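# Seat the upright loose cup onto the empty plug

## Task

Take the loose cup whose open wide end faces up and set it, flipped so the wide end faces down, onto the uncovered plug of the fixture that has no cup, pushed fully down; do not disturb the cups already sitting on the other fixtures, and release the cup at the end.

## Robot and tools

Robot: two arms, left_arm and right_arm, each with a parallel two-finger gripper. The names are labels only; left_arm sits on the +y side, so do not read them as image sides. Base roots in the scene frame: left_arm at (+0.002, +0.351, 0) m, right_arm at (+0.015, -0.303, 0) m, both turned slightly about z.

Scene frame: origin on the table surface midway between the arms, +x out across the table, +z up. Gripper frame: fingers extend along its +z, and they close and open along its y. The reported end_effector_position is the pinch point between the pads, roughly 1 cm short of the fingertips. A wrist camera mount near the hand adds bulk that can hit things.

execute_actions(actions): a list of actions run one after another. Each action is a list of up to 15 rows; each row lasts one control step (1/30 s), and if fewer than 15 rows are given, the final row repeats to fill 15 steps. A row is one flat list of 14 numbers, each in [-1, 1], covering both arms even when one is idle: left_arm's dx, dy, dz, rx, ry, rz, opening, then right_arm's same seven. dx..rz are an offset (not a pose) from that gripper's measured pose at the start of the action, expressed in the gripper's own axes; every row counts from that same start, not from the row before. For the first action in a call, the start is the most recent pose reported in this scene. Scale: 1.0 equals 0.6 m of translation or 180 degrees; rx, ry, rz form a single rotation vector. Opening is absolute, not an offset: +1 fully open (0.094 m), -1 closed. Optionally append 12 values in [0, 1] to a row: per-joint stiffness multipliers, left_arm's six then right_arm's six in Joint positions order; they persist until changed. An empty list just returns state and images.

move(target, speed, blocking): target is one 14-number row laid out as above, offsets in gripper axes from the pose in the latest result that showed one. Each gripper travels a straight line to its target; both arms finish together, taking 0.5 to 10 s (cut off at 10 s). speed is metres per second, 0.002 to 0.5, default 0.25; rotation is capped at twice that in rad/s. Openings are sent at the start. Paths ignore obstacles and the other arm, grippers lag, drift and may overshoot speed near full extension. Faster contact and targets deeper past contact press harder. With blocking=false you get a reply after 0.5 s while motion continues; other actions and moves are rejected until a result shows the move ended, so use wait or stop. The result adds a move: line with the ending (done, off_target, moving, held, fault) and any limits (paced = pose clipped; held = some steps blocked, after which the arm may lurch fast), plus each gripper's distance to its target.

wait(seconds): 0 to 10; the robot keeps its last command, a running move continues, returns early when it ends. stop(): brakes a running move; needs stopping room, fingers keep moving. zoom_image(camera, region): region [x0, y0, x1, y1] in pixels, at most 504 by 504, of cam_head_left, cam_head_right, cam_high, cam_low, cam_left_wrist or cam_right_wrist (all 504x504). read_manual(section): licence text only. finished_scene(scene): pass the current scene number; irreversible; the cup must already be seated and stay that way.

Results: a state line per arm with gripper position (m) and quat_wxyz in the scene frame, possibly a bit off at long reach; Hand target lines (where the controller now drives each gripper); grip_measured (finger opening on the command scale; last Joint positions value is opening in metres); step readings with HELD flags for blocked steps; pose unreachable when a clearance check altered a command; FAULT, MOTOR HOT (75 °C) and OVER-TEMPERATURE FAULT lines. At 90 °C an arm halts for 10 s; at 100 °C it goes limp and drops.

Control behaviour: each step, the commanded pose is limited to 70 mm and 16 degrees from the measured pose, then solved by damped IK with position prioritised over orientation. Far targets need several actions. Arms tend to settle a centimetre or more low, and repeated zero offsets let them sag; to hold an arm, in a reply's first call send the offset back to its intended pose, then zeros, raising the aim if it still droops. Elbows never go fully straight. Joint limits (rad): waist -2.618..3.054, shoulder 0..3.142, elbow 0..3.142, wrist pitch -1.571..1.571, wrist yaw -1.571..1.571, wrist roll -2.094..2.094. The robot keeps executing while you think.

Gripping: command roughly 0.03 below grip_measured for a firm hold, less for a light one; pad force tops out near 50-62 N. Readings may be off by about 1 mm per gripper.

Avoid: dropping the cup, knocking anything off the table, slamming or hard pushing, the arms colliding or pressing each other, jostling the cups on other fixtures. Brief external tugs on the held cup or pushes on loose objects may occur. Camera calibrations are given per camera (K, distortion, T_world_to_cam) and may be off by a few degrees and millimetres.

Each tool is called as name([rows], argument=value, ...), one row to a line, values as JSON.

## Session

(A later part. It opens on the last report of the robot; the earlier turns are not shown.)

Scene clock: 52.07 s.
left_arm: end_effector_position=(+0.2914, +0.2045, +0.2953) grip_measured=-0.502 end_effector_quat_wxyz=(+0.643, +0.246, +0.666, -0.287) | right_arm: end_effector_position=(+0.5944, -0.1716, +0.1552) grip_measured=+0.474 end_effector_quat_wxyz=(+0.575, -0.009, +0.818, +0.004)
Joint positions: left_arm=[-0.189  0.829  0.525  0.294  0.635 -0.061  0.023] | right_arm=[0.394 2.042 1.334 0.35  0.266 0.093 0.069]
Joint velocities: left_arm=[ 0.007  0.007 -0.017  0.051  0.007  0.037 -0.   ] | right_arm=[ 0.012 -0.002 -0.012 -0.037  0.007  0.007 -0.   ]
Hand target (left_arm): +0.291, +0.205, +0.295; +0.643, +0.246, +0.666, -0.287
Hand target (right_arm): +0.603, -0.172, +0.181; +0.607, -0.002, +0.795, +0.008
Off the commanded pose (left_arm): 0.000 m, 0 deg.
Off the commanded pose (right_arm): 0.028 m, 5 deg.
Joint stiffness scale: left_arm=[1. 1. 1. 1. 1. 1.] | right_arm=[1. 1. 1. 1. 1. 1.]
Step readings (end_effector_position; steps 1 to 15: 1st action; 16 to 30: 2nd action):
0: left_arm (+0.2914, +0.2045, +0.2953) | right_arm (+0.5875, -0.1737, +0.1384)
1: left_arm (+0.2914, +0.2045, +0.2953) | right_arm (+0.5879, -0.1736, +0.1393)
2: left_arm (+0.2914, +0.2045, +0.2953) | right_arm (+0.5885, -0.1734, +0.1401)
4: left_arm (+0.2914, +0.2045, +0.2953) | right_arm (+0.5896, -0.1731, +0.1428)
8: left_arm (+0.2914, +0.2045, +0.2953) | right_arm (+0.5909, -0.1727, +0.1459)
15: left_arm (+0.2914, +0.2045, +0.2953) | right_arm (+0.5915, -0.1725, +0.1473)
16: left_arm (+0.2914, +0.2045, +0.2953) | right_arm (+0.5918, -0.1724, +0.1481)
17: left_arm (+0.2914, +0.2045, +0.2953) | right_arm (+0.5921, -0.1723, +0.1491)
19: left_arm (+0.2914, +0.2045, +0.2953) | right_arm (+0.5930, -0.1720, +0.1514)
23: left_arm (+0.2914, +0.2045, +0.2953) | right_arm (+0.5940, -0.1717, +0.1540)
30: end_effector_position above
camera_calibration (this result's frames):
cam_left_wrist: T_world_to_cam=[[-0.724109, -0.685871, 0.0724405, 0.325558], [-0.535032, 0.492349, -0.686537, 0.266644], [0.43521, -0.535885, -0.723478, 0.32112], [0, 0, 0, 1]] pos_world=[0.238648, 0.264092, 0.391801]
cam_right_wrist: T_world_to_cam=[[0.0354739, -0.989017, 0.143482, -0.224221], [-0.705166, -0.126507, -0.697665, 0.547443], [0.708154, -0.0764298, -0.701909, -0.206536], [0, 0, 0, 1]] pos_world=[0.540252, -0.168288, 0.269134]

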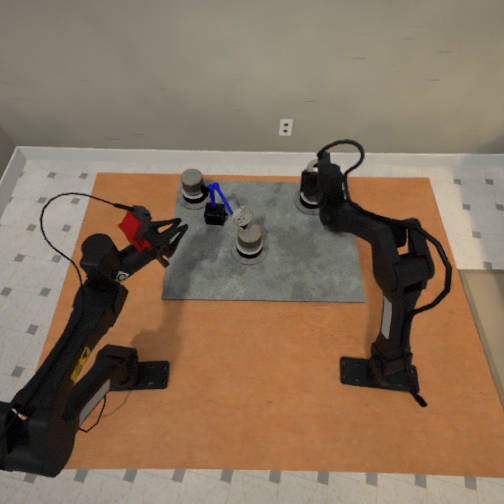

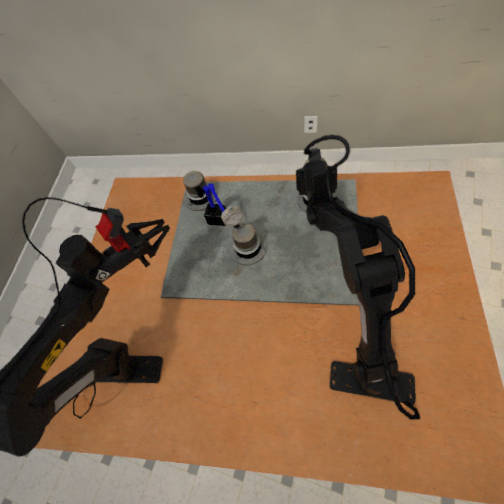

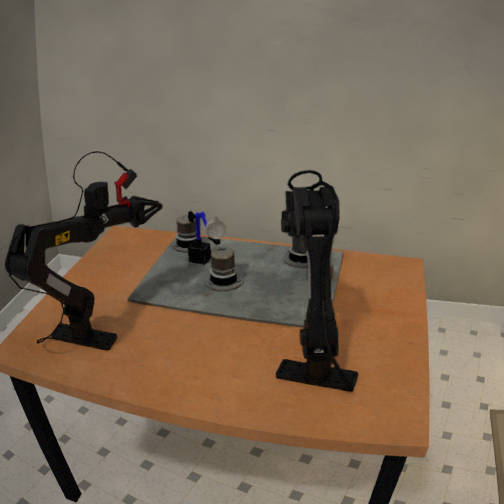

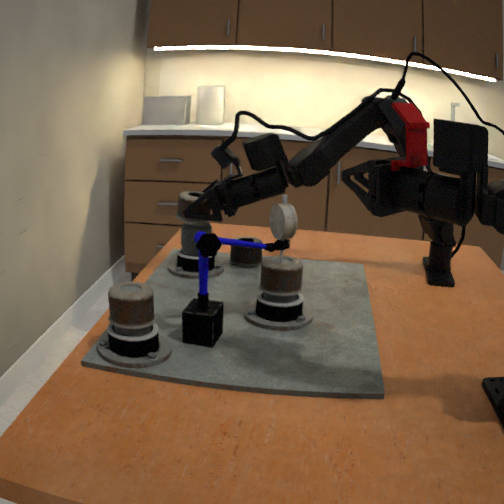

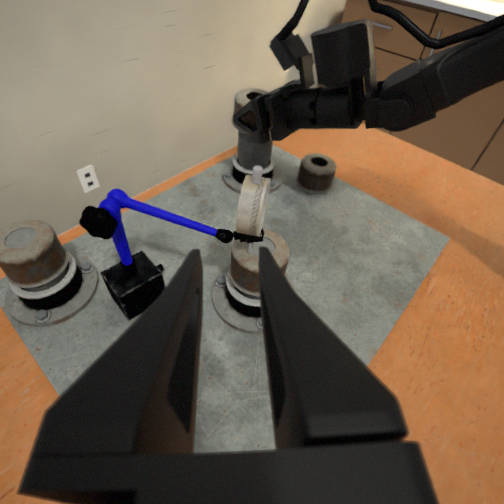

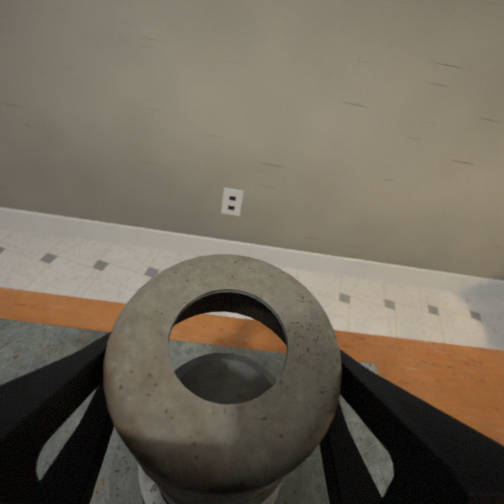

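move(target=[0,0,0,0,0,0,-0.5,0.006,-0.002,0.008,0,0,0,0.4], speed=0.02)

zoom_image(camera="cam_low", region=[150, 160, 290, 290])

Scene clock: 53.50 s.
left_arm: end_effector_position=(+0.2914, +0.2045, +0.2953) grip_measured=-0.502 end_effector_quat_wxyz=(+0.643, +0.246, +0.666, -0.287) | right_arm: end_effector_position=(+0.5937, -0.1714, +0.1401) grip_measured=+0.474 end_effector_quat_wxyz=(+0.561, -0.013, +0.827, +0.000)
Joint positions: left_arm=[-0.189  0.829  0.525  0.294  0.635 -0.061  0.023] | right_arm=[0.394 2.063 1.334 0.336 0.264 0.093 0.069]
Joint velocities: left_arm=[ 0.002 -0.007  0.022 -0.007 -0.066 -0.022 -0.   ] | right_arm=[-0.007  0.007 -0.007  0.007 -0.081  0.037 -0.001]
Hand target (left_arm): +0.291, +0.205, +0.295; +0.643, +0.246, +0.666, -0.287
Hand target (right_arm): +0.597, -0.173, +0.150; +0.575, -0.009, +0.818, +0.003
Off the commanded pose (left_arm): 0.000 m, 0 deg.
Off the commanded pose (right_arm): 0.011 m, 2 deg.
Joint stiffness scale: left_arm=[1. 1. 1. 1. 1. 1.] | right_arm=[1. 1. 1. 1. 1. 1.]
move: off_target (right_arm)
camera_calibration (this result's frames):
cam_left_wrist: T_world_to_cam=[[-0.724109, -0.685871, 0.0724405, 0.325558], [-0.535032, 0.492349, -0.686537, 0.266644], [0.43521, -0.535885, -0.723478, 0.32112], [0, 0, 0, 1]] pos_world=[0.238648, 0.264092, 0.391801]
cam_right_wrist: T_world_to_cam=[[0.0425625, -0.987518, 0.151644, -0.22693], [-0.728021, -0.134603, -0.672211, 0.545075], [0.684233, -0.0817887, -0.724663, -0.20015], [0, 0, 0, 1]] pos_world=[0.543434, -0.167099, 0.255776]

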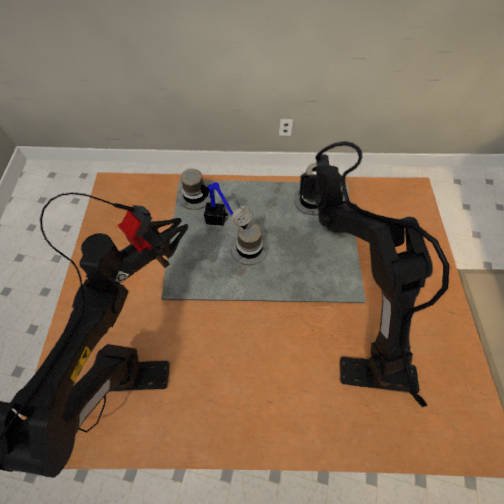

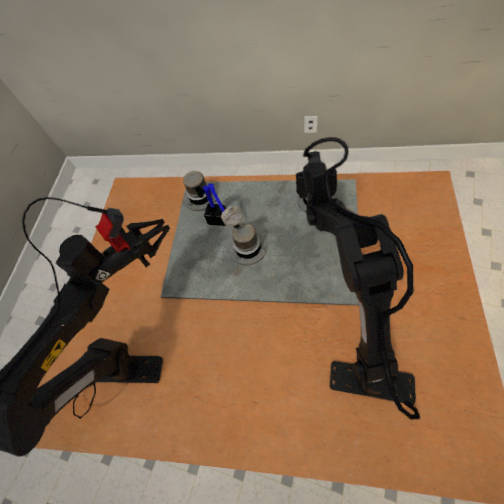

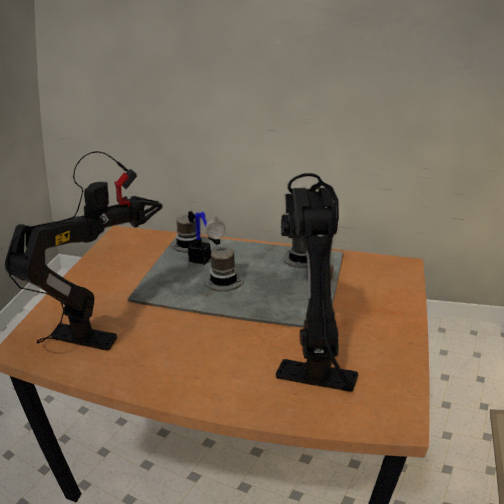

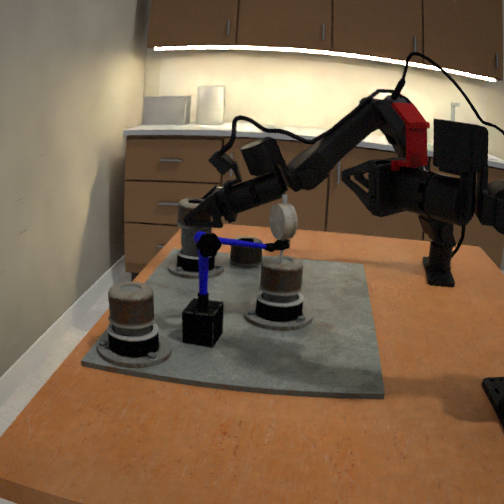

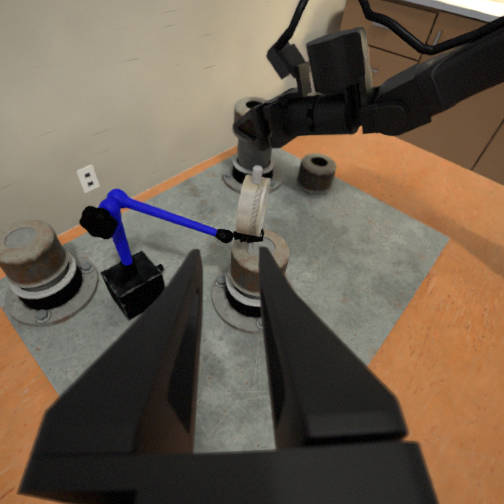

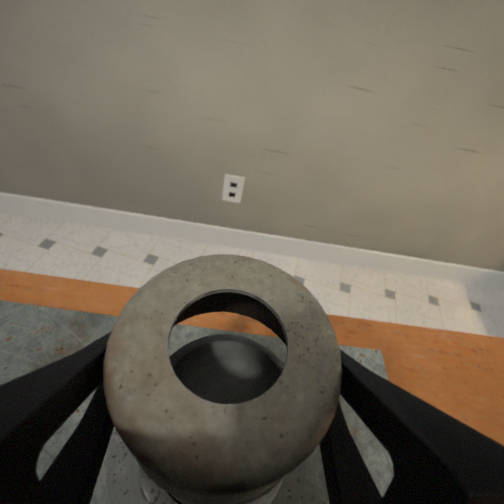

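Region (150, 160, 290, 290) of cam_low's 504x504 image, scaled by 3.600, with more detail than that image has; it fills the top 468 rows of this view, and the rest is white.

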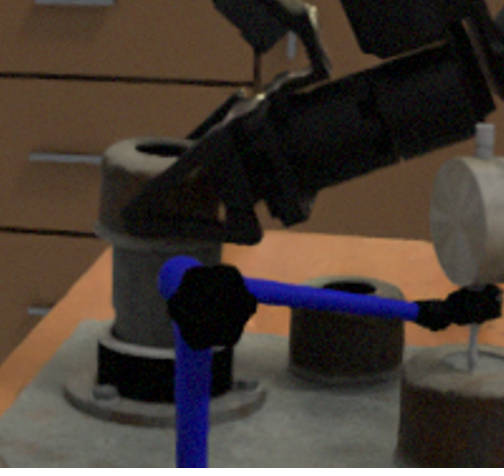

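Let the wrist pitch down about 2°, bringing it back and down.

execute_actions([
  [[0,0,0,0,0,0,-0.5,0,0,0,0,0.003,0.006,0.4]],
])

execute_actions([
  [[0,0,0,0,0,0,-0.5,0,0,0.006,0,-0.012,0.004,0.4]],
])

zoom_image(camera="cam_low", region=[150, 160, 290, 290])

Scene clock: 54.70 s.
left_arm: end_effector_position=(+0.2914, +0.2045, +0.2953) grip_measured=-0.502 end_effector_quat_wxyz=(+0.643, +0.246, +0.666, -0.287) | right_arm: end_effector_position=(+0.5927, -0.1718, +0.1375) grip_measured=+0.474 end_effector_quat_wxyz=(+0.557, -0.010, +0.831, +0.001)
Joint positions: left_arm=[-0.189  0.829  0.525  0.294  0.635 -0.061  0.023] | right_arm=[0.394 2.063 1.334 0.324 0.264 0.102 0.069]
Joint velocities: left_arm=[ 0.007 -0.012  0.002  0.022 -0.022 -0.007  0.   ] | right_arm=[ 0.002 -0.007  0.002  0.007 -0.022 -0.022 -0.001]
Hand target (left_arm): +0.291, +0.205, +0.295; +0.643, +0.246, +0.666, -0.287
Hand target (right_arm): +0.594, -0.171, +0.140; +0.557, -0.005, +0.830, +0.005
Off the commanded pose (left_arm): 0.000 m, 0 deg.
Off the commanded pose (right_arm): 0.003 m, 1 deg.
Joint stiffness scale: left_arm=[1. 1. 1. 1. 1. 1.] | right_arm=[1. 1. 1. 1. 1. 1.]
Step readings (end_effector_position):
0: left_arm (+0.2914, +0.2045, +0.2953) | right_arm (+0.5937, -0.1714, +0.1401)
1: left_arm (+0.2914, +0.2045, +0.2953) | right_arm (+0.5934, -0.1715, +0.1393)
2: left_arm (+0.2914, +0.2045, +0.2953) | right_arm (+0.5930, -0.1716, +0.1384)
4: left_arm (+0.2914, +0.2045, +0.2953) | right_arm (+0.5927, -0.1717, +0.1376)
8: left_arm (+0.2914, +0.2045, +0.2953) | right_arm (+0.5927, -0.1717, +0.1374)
15: end_effector_position above
camera_calibration (this result's frames):
cam_left_wrist: T_world_to_cam=[[-0.724109, -0.685871, 0.0724405, 0.325558], [-0.535032, 0.492349, -0.686537, 0.266644], [0.43521, -0.535885, -0.723478, 0.32112], [0, 0, 0, 1]] pos_world=[0.238648, 0.264092, 0.391801]
cam_right_wrist: T_world_to_cam=[[0.0405197, -0.988397, 0.146386, -0.225096], [-0.736127, -0.128595, -0.664515, 0.547256], [0.67563, -0.0808326, -0.732796, -0.194984], [0, 0, 0, 1]] pos_world=[0.543708, -0.167871, 0.253727]

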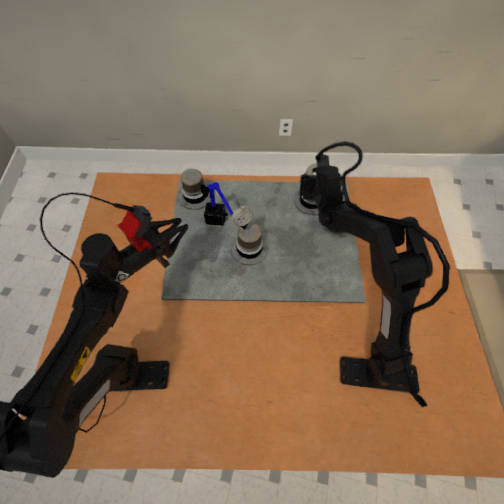

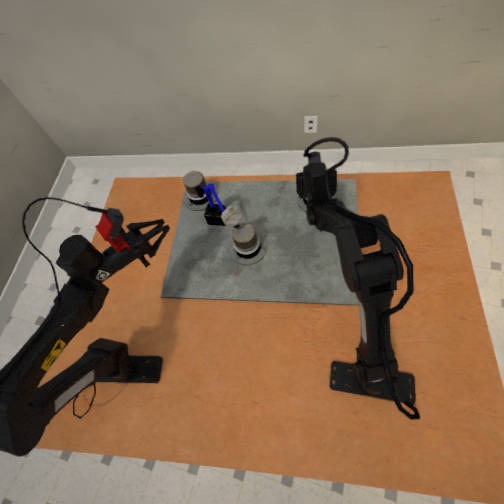

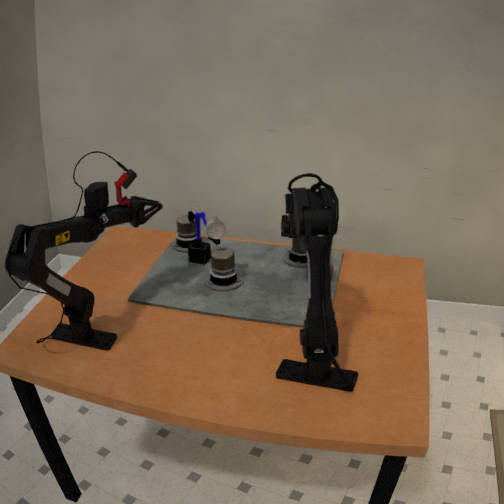

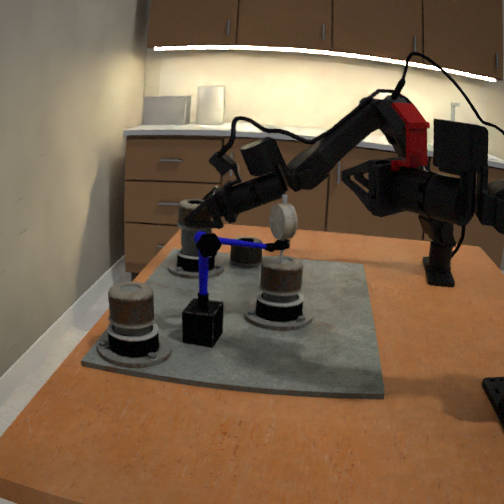

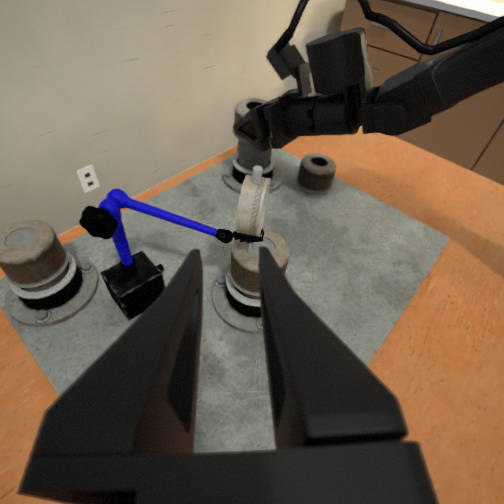

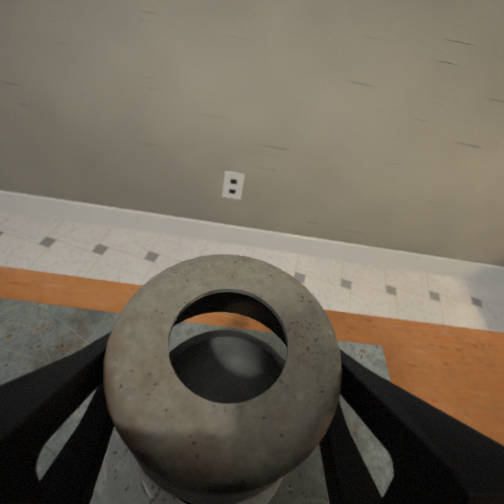

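Scene clock: 55.20 s.
left_arm: end_effector_position=(+0.2914, +0.2045, +0.2953) grip_measured=-0.502 end_effector_quat_wxyz=(+0.643, +0.246, +0.666, -0.287) | right_arm: end_effector_position=(+0.5928, -0.1720, +0.1383) grip_measured=+0.474 end_effector_quat_wxyz=(+0.562, -0.009, +0.827, +0.002)
Joint positions: left_arm=[-0.189  0.829  0.525  0.294  0.635 -0.061  0.023] | right_arm=[0.394 2.063 1.325 0.345 0.266 0.102 0.069]
Joint velocities: left_arm=[-0.012 -0.007  0.007 -0.037  0.037 -0.022 -0.001] | right_arm=[ 0.002 -0.017 -0.007  0.007 -0.095 -0.022  0.001]
Hand target (left_arm): +0.291, +0.205, +0.295; +0.643, +0.246, +0.666, -0.287
Hand target (right_arm): +0.596, -0.172, +0.136; +0.572, -0.005, +0.820, +0.005
Off the commanded pose (left_arm): 0.000 m, 0 deg.
Off the commanded pose (right_arm): 0.004 m, 2 deg.
Joint stiffness scale: left_arm=[1. 1. 1. 1. 1. 1.] | right_arm=[1. 1. 1. 1. 1. 1.]
Step readings (end_effector_position):
0: left_arm (+0.2914, +0.2045, +0.2953) | right_arm (+0.5927, -0.1718, +0.1375)
1: left_arm (+0.2914, +0.2045, +0.2953) | right_arm (+0.5928, -0.1718, +0.1379)
2: left_arm (+0.2914, +0.2045, +0.2953) | right_arm (+0.5928, -0.1719, +0.1380)
4: left_arm (+0.2914, +0.2045, +0.2953) | right_arm (+0.5927, -0.1720, +0.1380)
8: left_arm (+0.2914, +0.2045, +0.2953) | right_arm (+0.5927, -0.1720, +0.1382)
15: end_effector_position above
camera_calibration (this result's frames):
cam_left_wrist: T_world_to_cam=[[-0.724109, -0.685871, 0.0724405, 0.325558], [-0.535032, 0.492349, -0.686537, 0.266644], [0.43521, -0.535885, -0.723478, 0.32112], [0, 0, 0, 1]] pos_world=[0.238648, 0.264092, 0.391801]
cam_right_wrist: T_world_to_cam=[[0.0373596, -0.988911, 0.143735, -0.223306], [-0.728142, -0.12545, -0.673849, 0.544934], [0.684408, -0.0794844, -0.724754, -0.200568], [0, 0, 0, 1]] pos_world=[0.542403, -0.16841, 0.253937]

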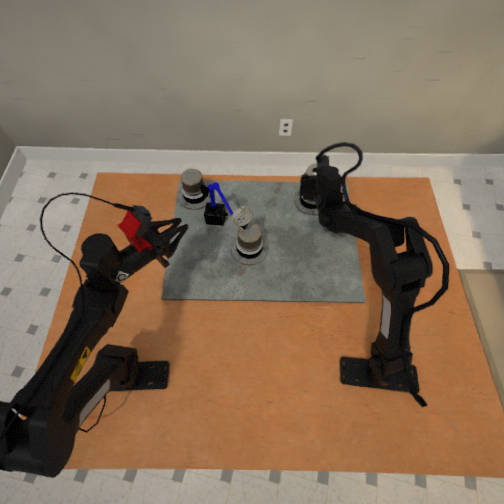

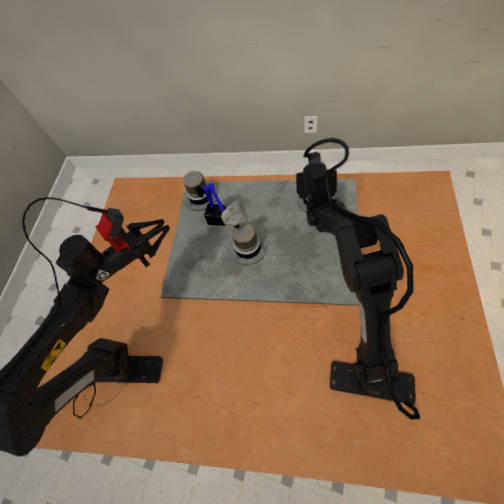

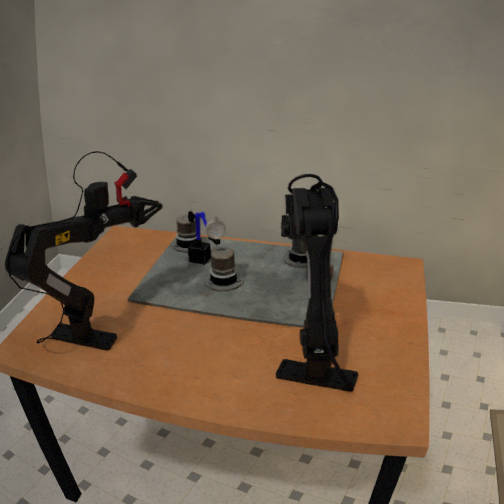

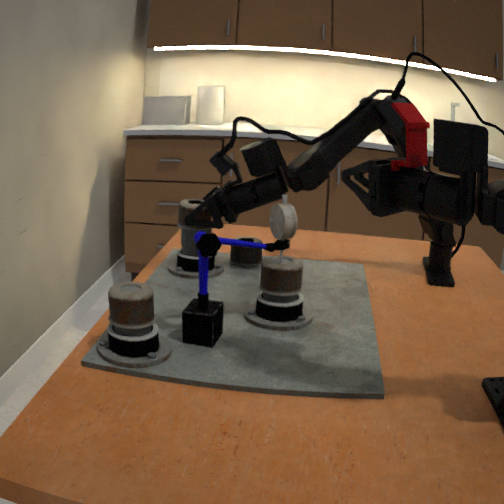

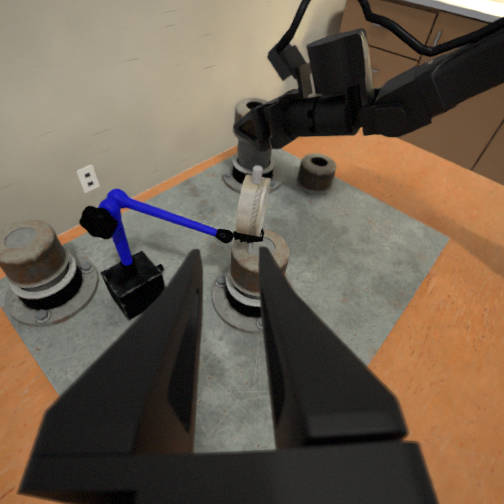

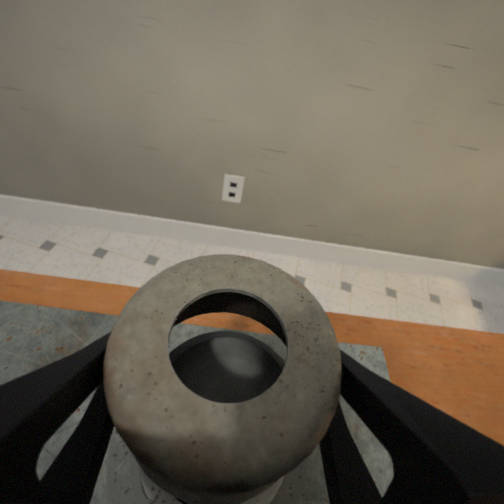

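Region (150, 160, 290, 290) of cam_low's 504x504 image, scaled by 3.600, with more detail than that image has; it fills the top 468 rows of this view, and the rest is white.

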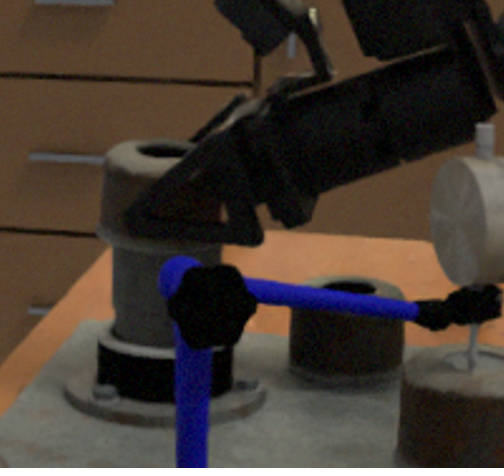

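Resting on the near edge; slide back.

execute_actions([
  [[0,0,0,0,0,0,-0.5,0,0,-0.01,0,0.005,0,0.4]],
  [[0,0,0,0,0,0,-0.5,0,0,-0.004,0,0,0,0.4]],
])

zoom_image(camera="cam_low", region=[150, 160, 290, 290])

Scene clock: 56.83 s.
left_arm: end_effector_position=(+0.2914, +0.2045, +0.2953) grip_measured=-0.502 end_effector_quat_wxyz=(+0.643, +0.246, +0.666, -0.287) | right_arm: end_effector_position=(+0.5911, -0.1725, +0.1353) grip_measured=+0.474 end_effector_quat_wxyz=(+0.556, -0.010, +0.831, +0.000)
Joint positions: left_arm=[-0.189  0.829  0.525  0.294  0.635 -0.061  0.023] | right_arm=[0.394 2.061 1.325 0.328 0.266 0.102 0.069]
Joint velocities: left_arm=[-0.002 -0.002  0.027 -0.037 -0.081 -0.037 -0.   ] | right_arm=[-0.012 -0.002 -0.007 -0.095 -0.022 -0.007 -0.001]
Hand target (left_arm): +0.291, +0.205, +0.295; +0.643, +0.246, +0.666, -0.287
Hand target (right_arm): +0.589, -0.173, +0.136; +0.556, -0.010, +0.831, +0.000
Off the commanded pose (left_arm): 0.000 m, 0 deg.
Off the commanded pose (right_arm): 0.002 m, 0 deg.
Joint stiffness scale: left_arm=[1. 1. 1. 1. 1. 1.] | right_arm=[1. 1. 1. 1. 1. 1.]
Step readings (end_effector_position; steps 1 to 15: 1st action; 16 to 30: 2nd action):
0: left_arm (+0.2914, +0.2045, +0.2953) | right_arm (+0.5927, -0.1720, +0.1382)
1: left_arm (+0.2914, +0.2045, +0.2953) | right_arm (+0.5925, -0.1721, +0.1375)
2: left_arm (+0.2914, +0.2045, +0.2953) | right_arm (+0.5922, -0.1722, +0.1374)
4: left_arm (+0.2914, +0.2045, +0.2953) | right_arm (+0.5916, -0.1724, +0.1362)
8: left_arm (+0.2914, +0.2045, +0.2953) | right_arm (+0.5911, -0.1725, +0.1353)
15: left_arm (+0.2914, +0.2045, +0.2953) | right_arm (+0.5911, -0.1725, +0.1353)
16: left_arm (+0.2914, +0.2045, +0.2953) | right_arm (+0.5911, -0.1725, +0.1353)
17: left_arm (+0.2914, +0.2045, +0.2953) | right_arm (+0.5911, -0.1725, +0.1353)
19: left_arm (+0.2914, +0.2045, +0.2953) | right_arm (+0.5911, -0.1725, +0.1353)
23: left_arm (+0.2914, +0.2045, +0.2953) | right_arm (+0.5911, -0.1725, +0.1353)
30: end_effector_position above
camera_calibration (this result's frames):
cam_left_wrist: T_world_to_cam=[[-0.724109, -0.685871, 0.0724405, 0.325558], [-0.535032, 0.492349, -0.686537, 0.266644], [0.43521, -0.535885, -0.723478, 0.32112], [0, 0, 0, 1]] pos_world=[0.238648, 0.264092, 0.391801]
cam_right_wrist: T_world_to_cam=[[0.0395368, -0.988236, 0.147739, -0.225047], [-0.738122, -0.128544, -0.662308, 0.5455], [0.673507, -0.0828638, -0.734521, -0.194402], [0, 0, 0, 1]] pos_world=[0.542474, -0.168388, 0.251745]

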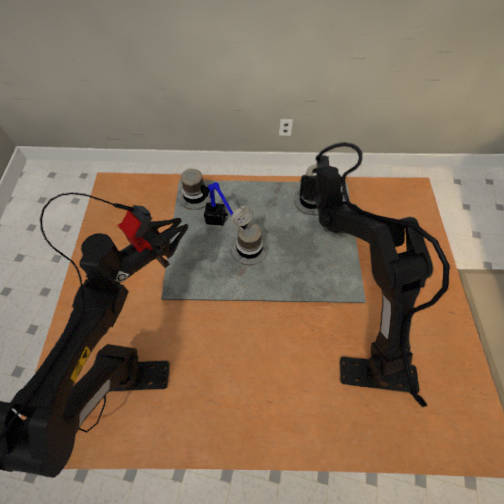

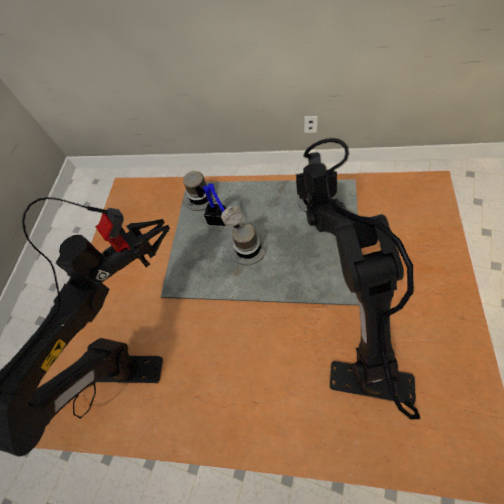

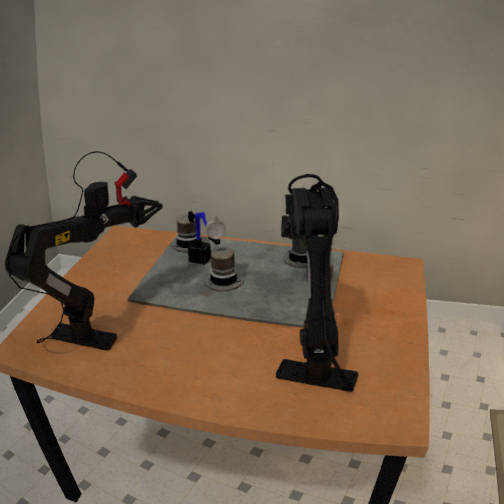

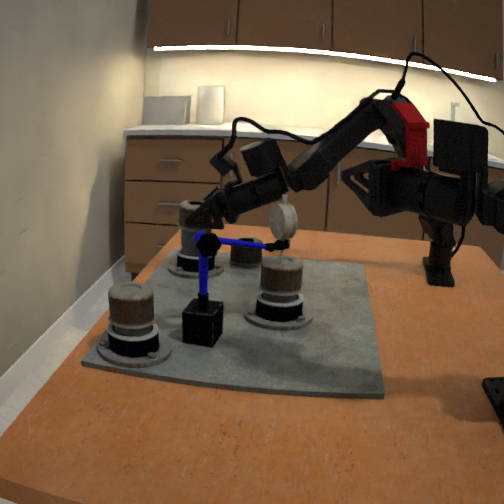

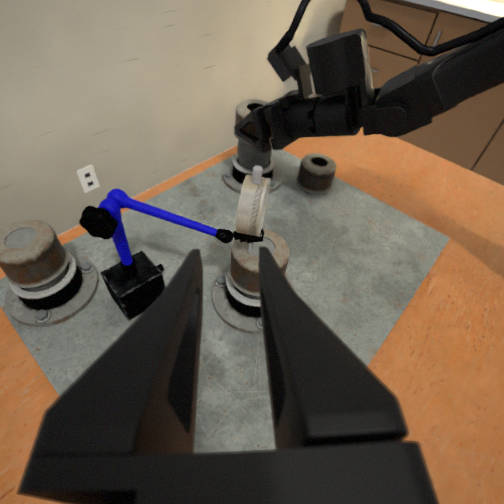

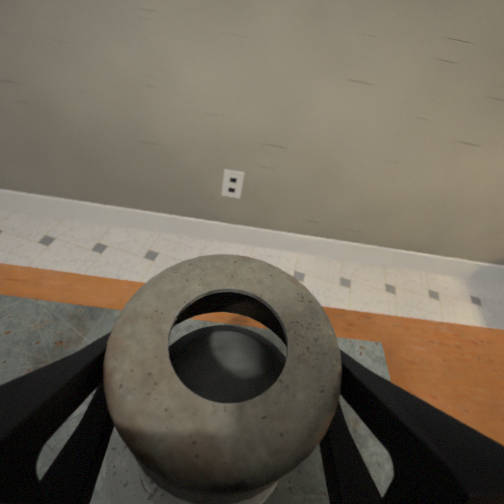

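Region (150, 160, 290, 290) of cam_low's 504x504 image, scaled by 3.600, with more detail than that image has; it fills the top 468 rows of this view, and the rest is white.

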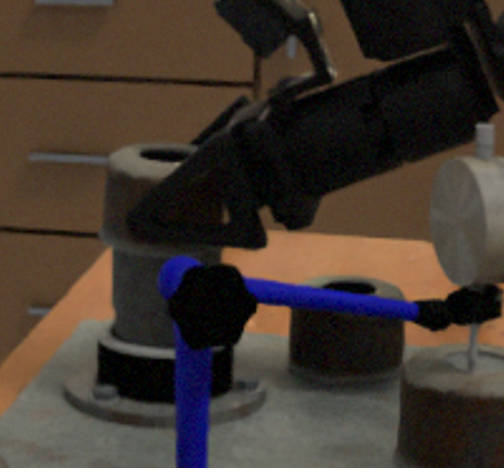

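execute_actions([
  [[0,0,0,0,0,0,-0.5,0.012,0.002,0,0,0.008,0,0.4]],
  [[0,0,0,0,0,0,-0.5,0.012,0,0.005,0,0,0,0.4]],
  [[0,0,0,0,0,0,-0.5,0.012,0,0.005,0,-0.005,0,0.4]],
])

zoom_image(camera="cam_low", region=[150, 160, 290, 290])

Scene clock: 59.10 s.
left_arm: end_effector_position=(+0.2914, +0.2045, +0.2953) grip_measured=-0.502 end_effector_quat_wxyz=(+0.643, +0.246, +0.666, -0.287) | right_arm: end_effector_position=(+0.5907, -0.1729, +0.1351) grip_measured=+0.474 end_effector_quat_wxyz=(+0.560, -0.009, +0.828, +0.001)
Joint positions: left_arm=[-0.189  0.829  0.525  0.294  0.635 -0.061  0.023] | right_arm=[0.394 2.061 1.312 0.352 0.267 0.101 0.069]
Joint velocities: left_arm=[ 0.002  0.017 -0.002  0.022  0.022 -0.037 -0.   ] | right_arm=[-0.002  0.002  0.002  0.007 -0.037  0.022  0.   ]
Hand target (left_arm): +0.291, +0.205, +0.295; +0.643, +0.246, +0.666, -0.287
Hand target (right_arm): +0.591, -0.173, +0.127; +0.561, -0.010, +0.828, -0.000
Off the commanded pose (left_arm): 0.000 m, 0 deg.
Off the commanded pose (right_arm): 0.008 m, 0 deg.
Joint stiffness scale: left_arm=[1. 1. 1. 1. 1. 1.] | right_arm=[1. 1. 1. 1. 1. 1.]
Step readings (end_effector_position; steps 1 to 15: 1st action; 16 to 30: 2nd action; 31 to 45: 3rd action):
0: left_arm (+0.2914, +0.2045, +0.2953) | right_arm (+0.5911, -0.1725, +0.1353)
1: left_arm (+0.2914, +0.2045, +0.2953) | right_arm (+0.5910, -0.1726, +0.1352)
2: left_arm (+0.2914, +0.2045, +0.2953) | right_arm (+0.5909, -0.1727, +0.1348)
4: left_arm (+0.2914, +0.2045, +0.2953) | right_arm (+0.5908, -0.1727, +0.1345)
8: left_arm (+0.2914, +0.2045, +0.2953) | right_arm (+0.5908, -0.1727, +0.1345)
15: left_arm (+0.2914, +0.2045, +0.2953) | right_arm (+0.5908, -0.1727, +0.1345)
16: left_arm (+0.2914, +0.2045, +0.2953) | right_arm (+0.5908, -0.1727, +0.1347)
17: left_arm (+0.2914, +0.2045, +0.2953) | right_arm (+0.5909, -0.1728, +0.1348)
19: left_arm (+0.2914, +0.2045, +0.2953) | right_arm (+0.5909, -0.1728, +0.1348)
23: left_arm (+0.2914, +0.2045, +0.2953) | right_arm (+0.5909, -0.1728, +0.1348)
30: left_arm (+0.2914, +0.2045, +0.2953) | right_arm (+0.5909, -0.1728, +0.1348)
31: left_arm (+0.2914, +0.2045, +0.2953) | right_arm (+0.5908, -0.1728, +0.1348)
32: left_arm (+0.2914, +0.2045, +0.2953) | right_arm (+0.5908, -0.1728, +0.1349)
34: left_arm (+0.2914, +0.2045, +0.2953) | right_arm (+0.5908, -0.1729, +0.1350)
38: left_arm (+0.2914, +0.2045, +0.2953) | right_arm (+0.5907, -0.1729, +0.1350)
45: end_effector_position above
camera_calibration (this result's frames):
cam_left_wrist: T_world_to_cam=[[-0.724109, -0.685871, 0.0724405, 0.325558], [-0.535032, 0.492349, -0.686537, 0.266644], [0.43521, -0.535885, -0.723478, 0.32112], [0, 0, 0, 1]] pos_world=[0.238648, 0.264092, 0.391801]
cam_right_wrist: T_world_to_cam=[[0.0366607, -0.988646, 0.145725, -0.223497], [-0.730876, -0.125975, -0.670784, 0.542322], [0.681525, -0.0819158, -0.727195, -0.199873], [0, 0, 0, 1]] pos_world=[0.540782, -0.169013, 0.251003]

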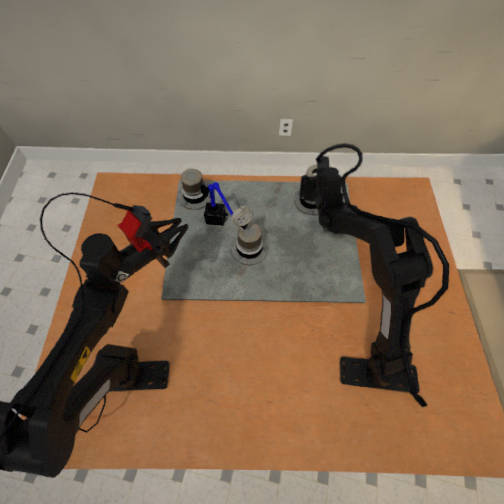

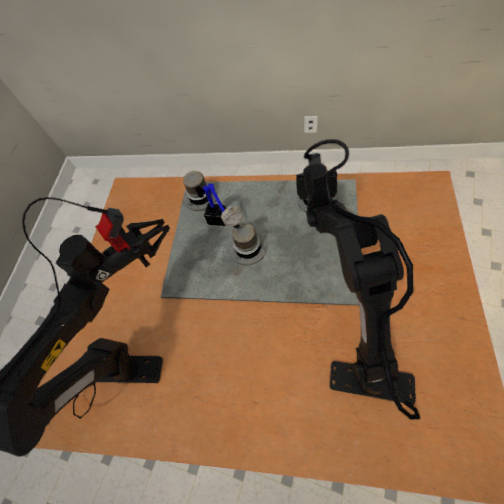

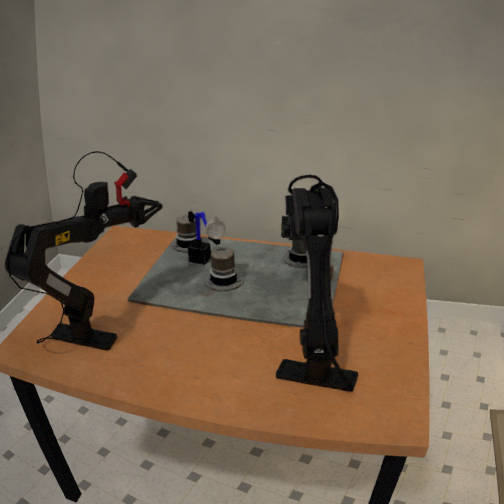

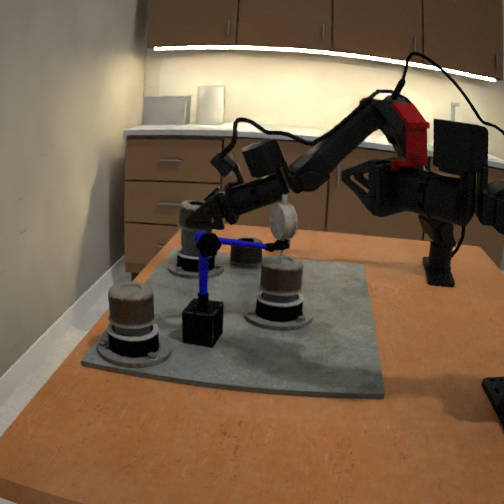

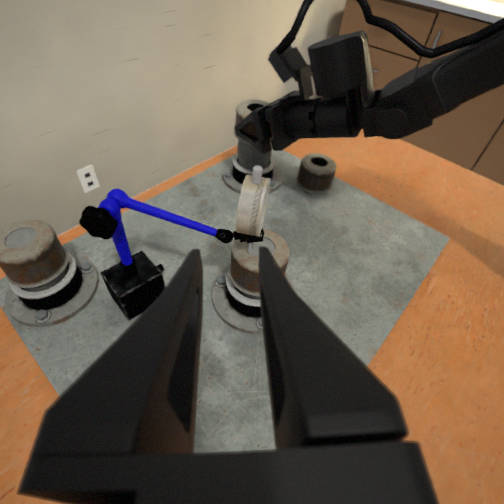

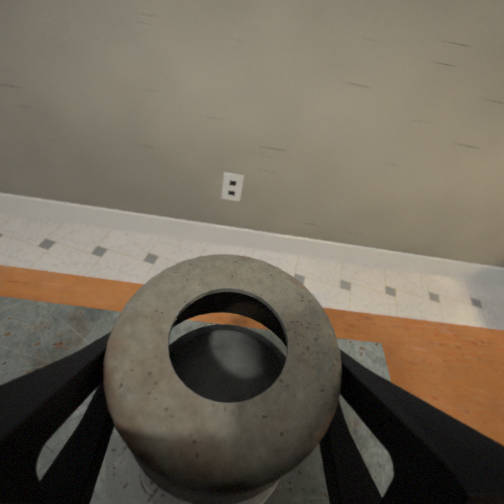

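Region (150, 160, 290, 290) of cam_low's 504x504 image, scaled by 3.600, with more detail than that image has; it fills the top 468 rows of this view, and the rest is white.

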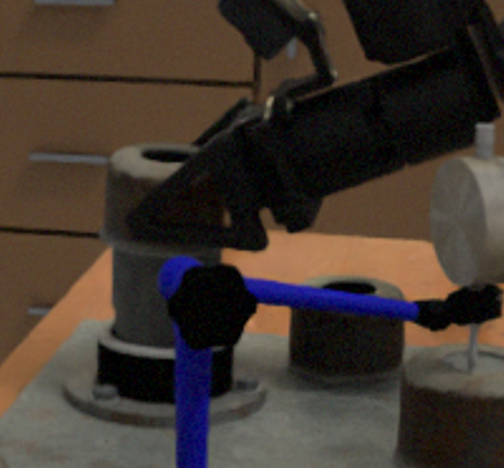

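Contact. Gap on far-right: move back and +y.

execute_actions([
  [[0,0,0,0,0,0,-0.5,-0.005,0.008,-0.016,0,0.008,0,0.4]],
  [[0,0,0,0,0,0,-0.5,0,0.004,-0.008,0,0,0,0.4]],
])

zoom_image(camera="cam_right_wrist", region=[140, 270, 320, 420])

Scene clock: 60.77 s.
left_arm: end_effector_position=(+0.2914, +0.2045, +0.2953) grip_measured=-0.502 end_effector_quat_wxyz=(+0.643, +0.246, +0.666, -0.287) | right_arm: end_effector_position=(+0.5874, -0.1737, +0.1309) grip_measured=+0.474 end_effector_quat_wxyz=(+0.550, -0.009, +0.835, -0.004)
Joint positions: left_arm=[-0.189  0.829  0.525  0.294  0.635 -0.061  0.023] | right_arm=[0.397 2.056 1.312 0.32  0.274 0.104 0.069]
Joint velocities: left_arm=[ 0.002 -0.002 -0.022 -0.007  0.007 -0.007 -0.   ] | right_arm=[ 0.002 -0.002  0.007  0.051  0.022 -0.022  0.001]
Hand target (left_arm): +0.291, +0.205, +0.295; +0.643, +0.246, +0.666, -0.287
Hand target (right_arm): +0.583, -0.171, +0.133; +0.549, -0.009, +0.835, -0.003
Off the commanded pose (left_arm): 0.000 m, 0 deg.
Off the commanded pose (right_arm): 0.005 m, 0 deg.
Joint stiffness scale: left_arm=[1. 1. 1. 1. 1. 1.] | right_arm=[1. 1. 1. 1. 1. 1.]
Step readings (end_effector_position; steps 1 to 15: 1st action; 16 to 30: 2nd action):
0: left_arm (+0.2914, +0.2045, +0.2953) | right_arm (+0.5907, -0.1729, +0.1351)
1: left_arm (+0.2914, +0.2045, +0.2953) | right_arm (+0.5901, -0.1729, +0.1350)
2: left_arm (+0.2914, +0.2045, +0.2953) | right_arm (+0.5889, -0.1731, +0.1339)
4: left_arm (+0.2914, +0.2045, +0.2953) | right_arm (+0.5875, -0.1735, +0.1311)
8: left_arm (+0.2914, +0.2045, +0.2953) | right_arm (+0.5874, -0.1737, +0.1308)
15: left_arm (+0.2914, +0.2045, +0.2953) | right_arm (+0.5874, -0.1737, +0.1308)
16: left_arm (+0.2914, +0.2045, +0.2953) | right_arm (+0.5874, -0.1737, +0.1309)
17: left_arm (+0.2914, +0.2045, +0.2953) | right_arm (+0.5874, -0.1737, +0.1309)
19: left_arm (+0.2914, +0.2045, +0.2953) | right_arm (+0.5874, -0.1737, +0.1309)
23: left_arm (+0.2914, +0.2045, +0.2953) | right_arm (+0.5874, -0.1737, +0.1309)
30: end_effector_position above
camera_calibration (this result's frames):
cam_left_wrist: T_world_to_cam=[[-0.724109, -0.685871, 0.0724405, 0.325558], [-0.535032, 0.492349, -0.686537, 0.266644], [0.43521, -0.535885, -0.723478, 0.32112], [0, 0, 0, 1]] pos_world=[0.238648, 0.264092, 0.391801]
cam_right_wrist: T_world_to_cam=[[0.0358352, -0.987596, 0.152872, -0.223801], [-0.748308, -0.127907, -0.650903, 0.544253], [0.662383, -0.0910705, -0.743609, -0.18899], [0, 0, 0, 1]] pos_world=[0.540473, -0.168623, 0.247934]

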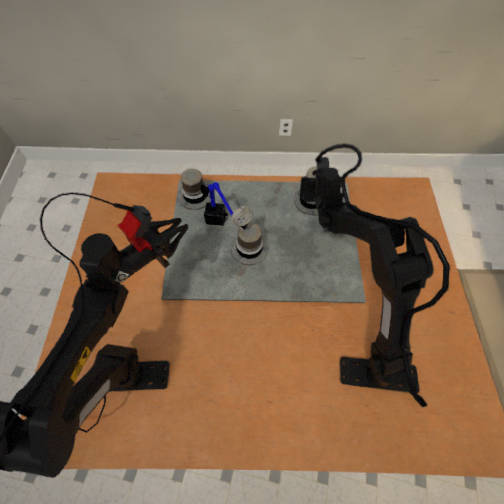

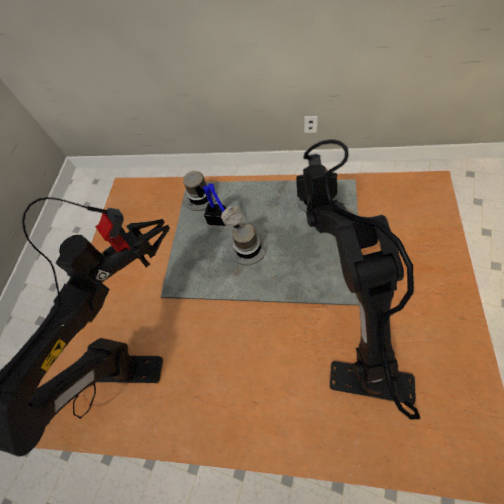

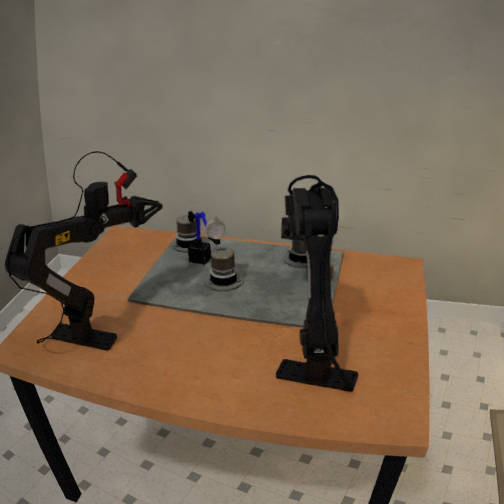

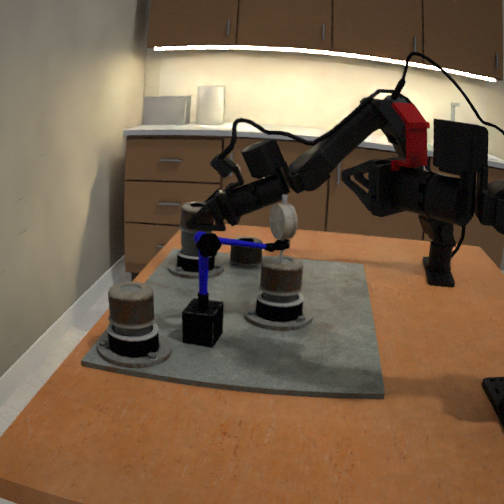

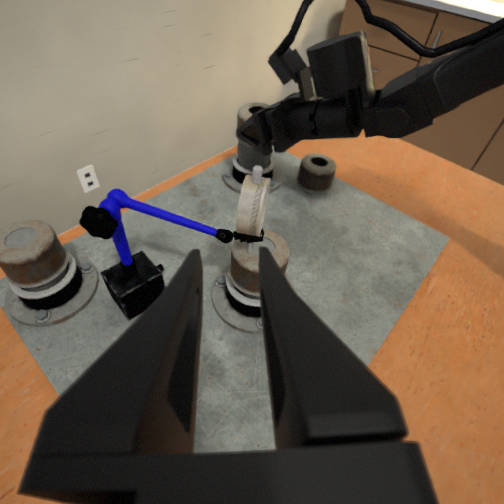

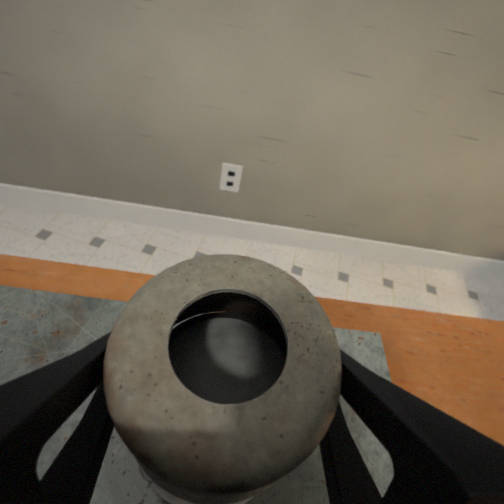

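Region (140, 270, 320, 420) of cam_right_wrist's 504x504 image, scaled by 2.800, with more detail than that image has.

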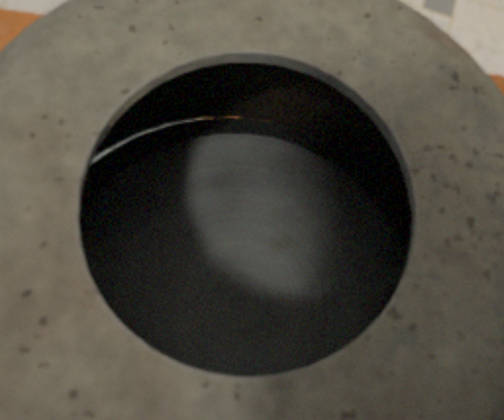

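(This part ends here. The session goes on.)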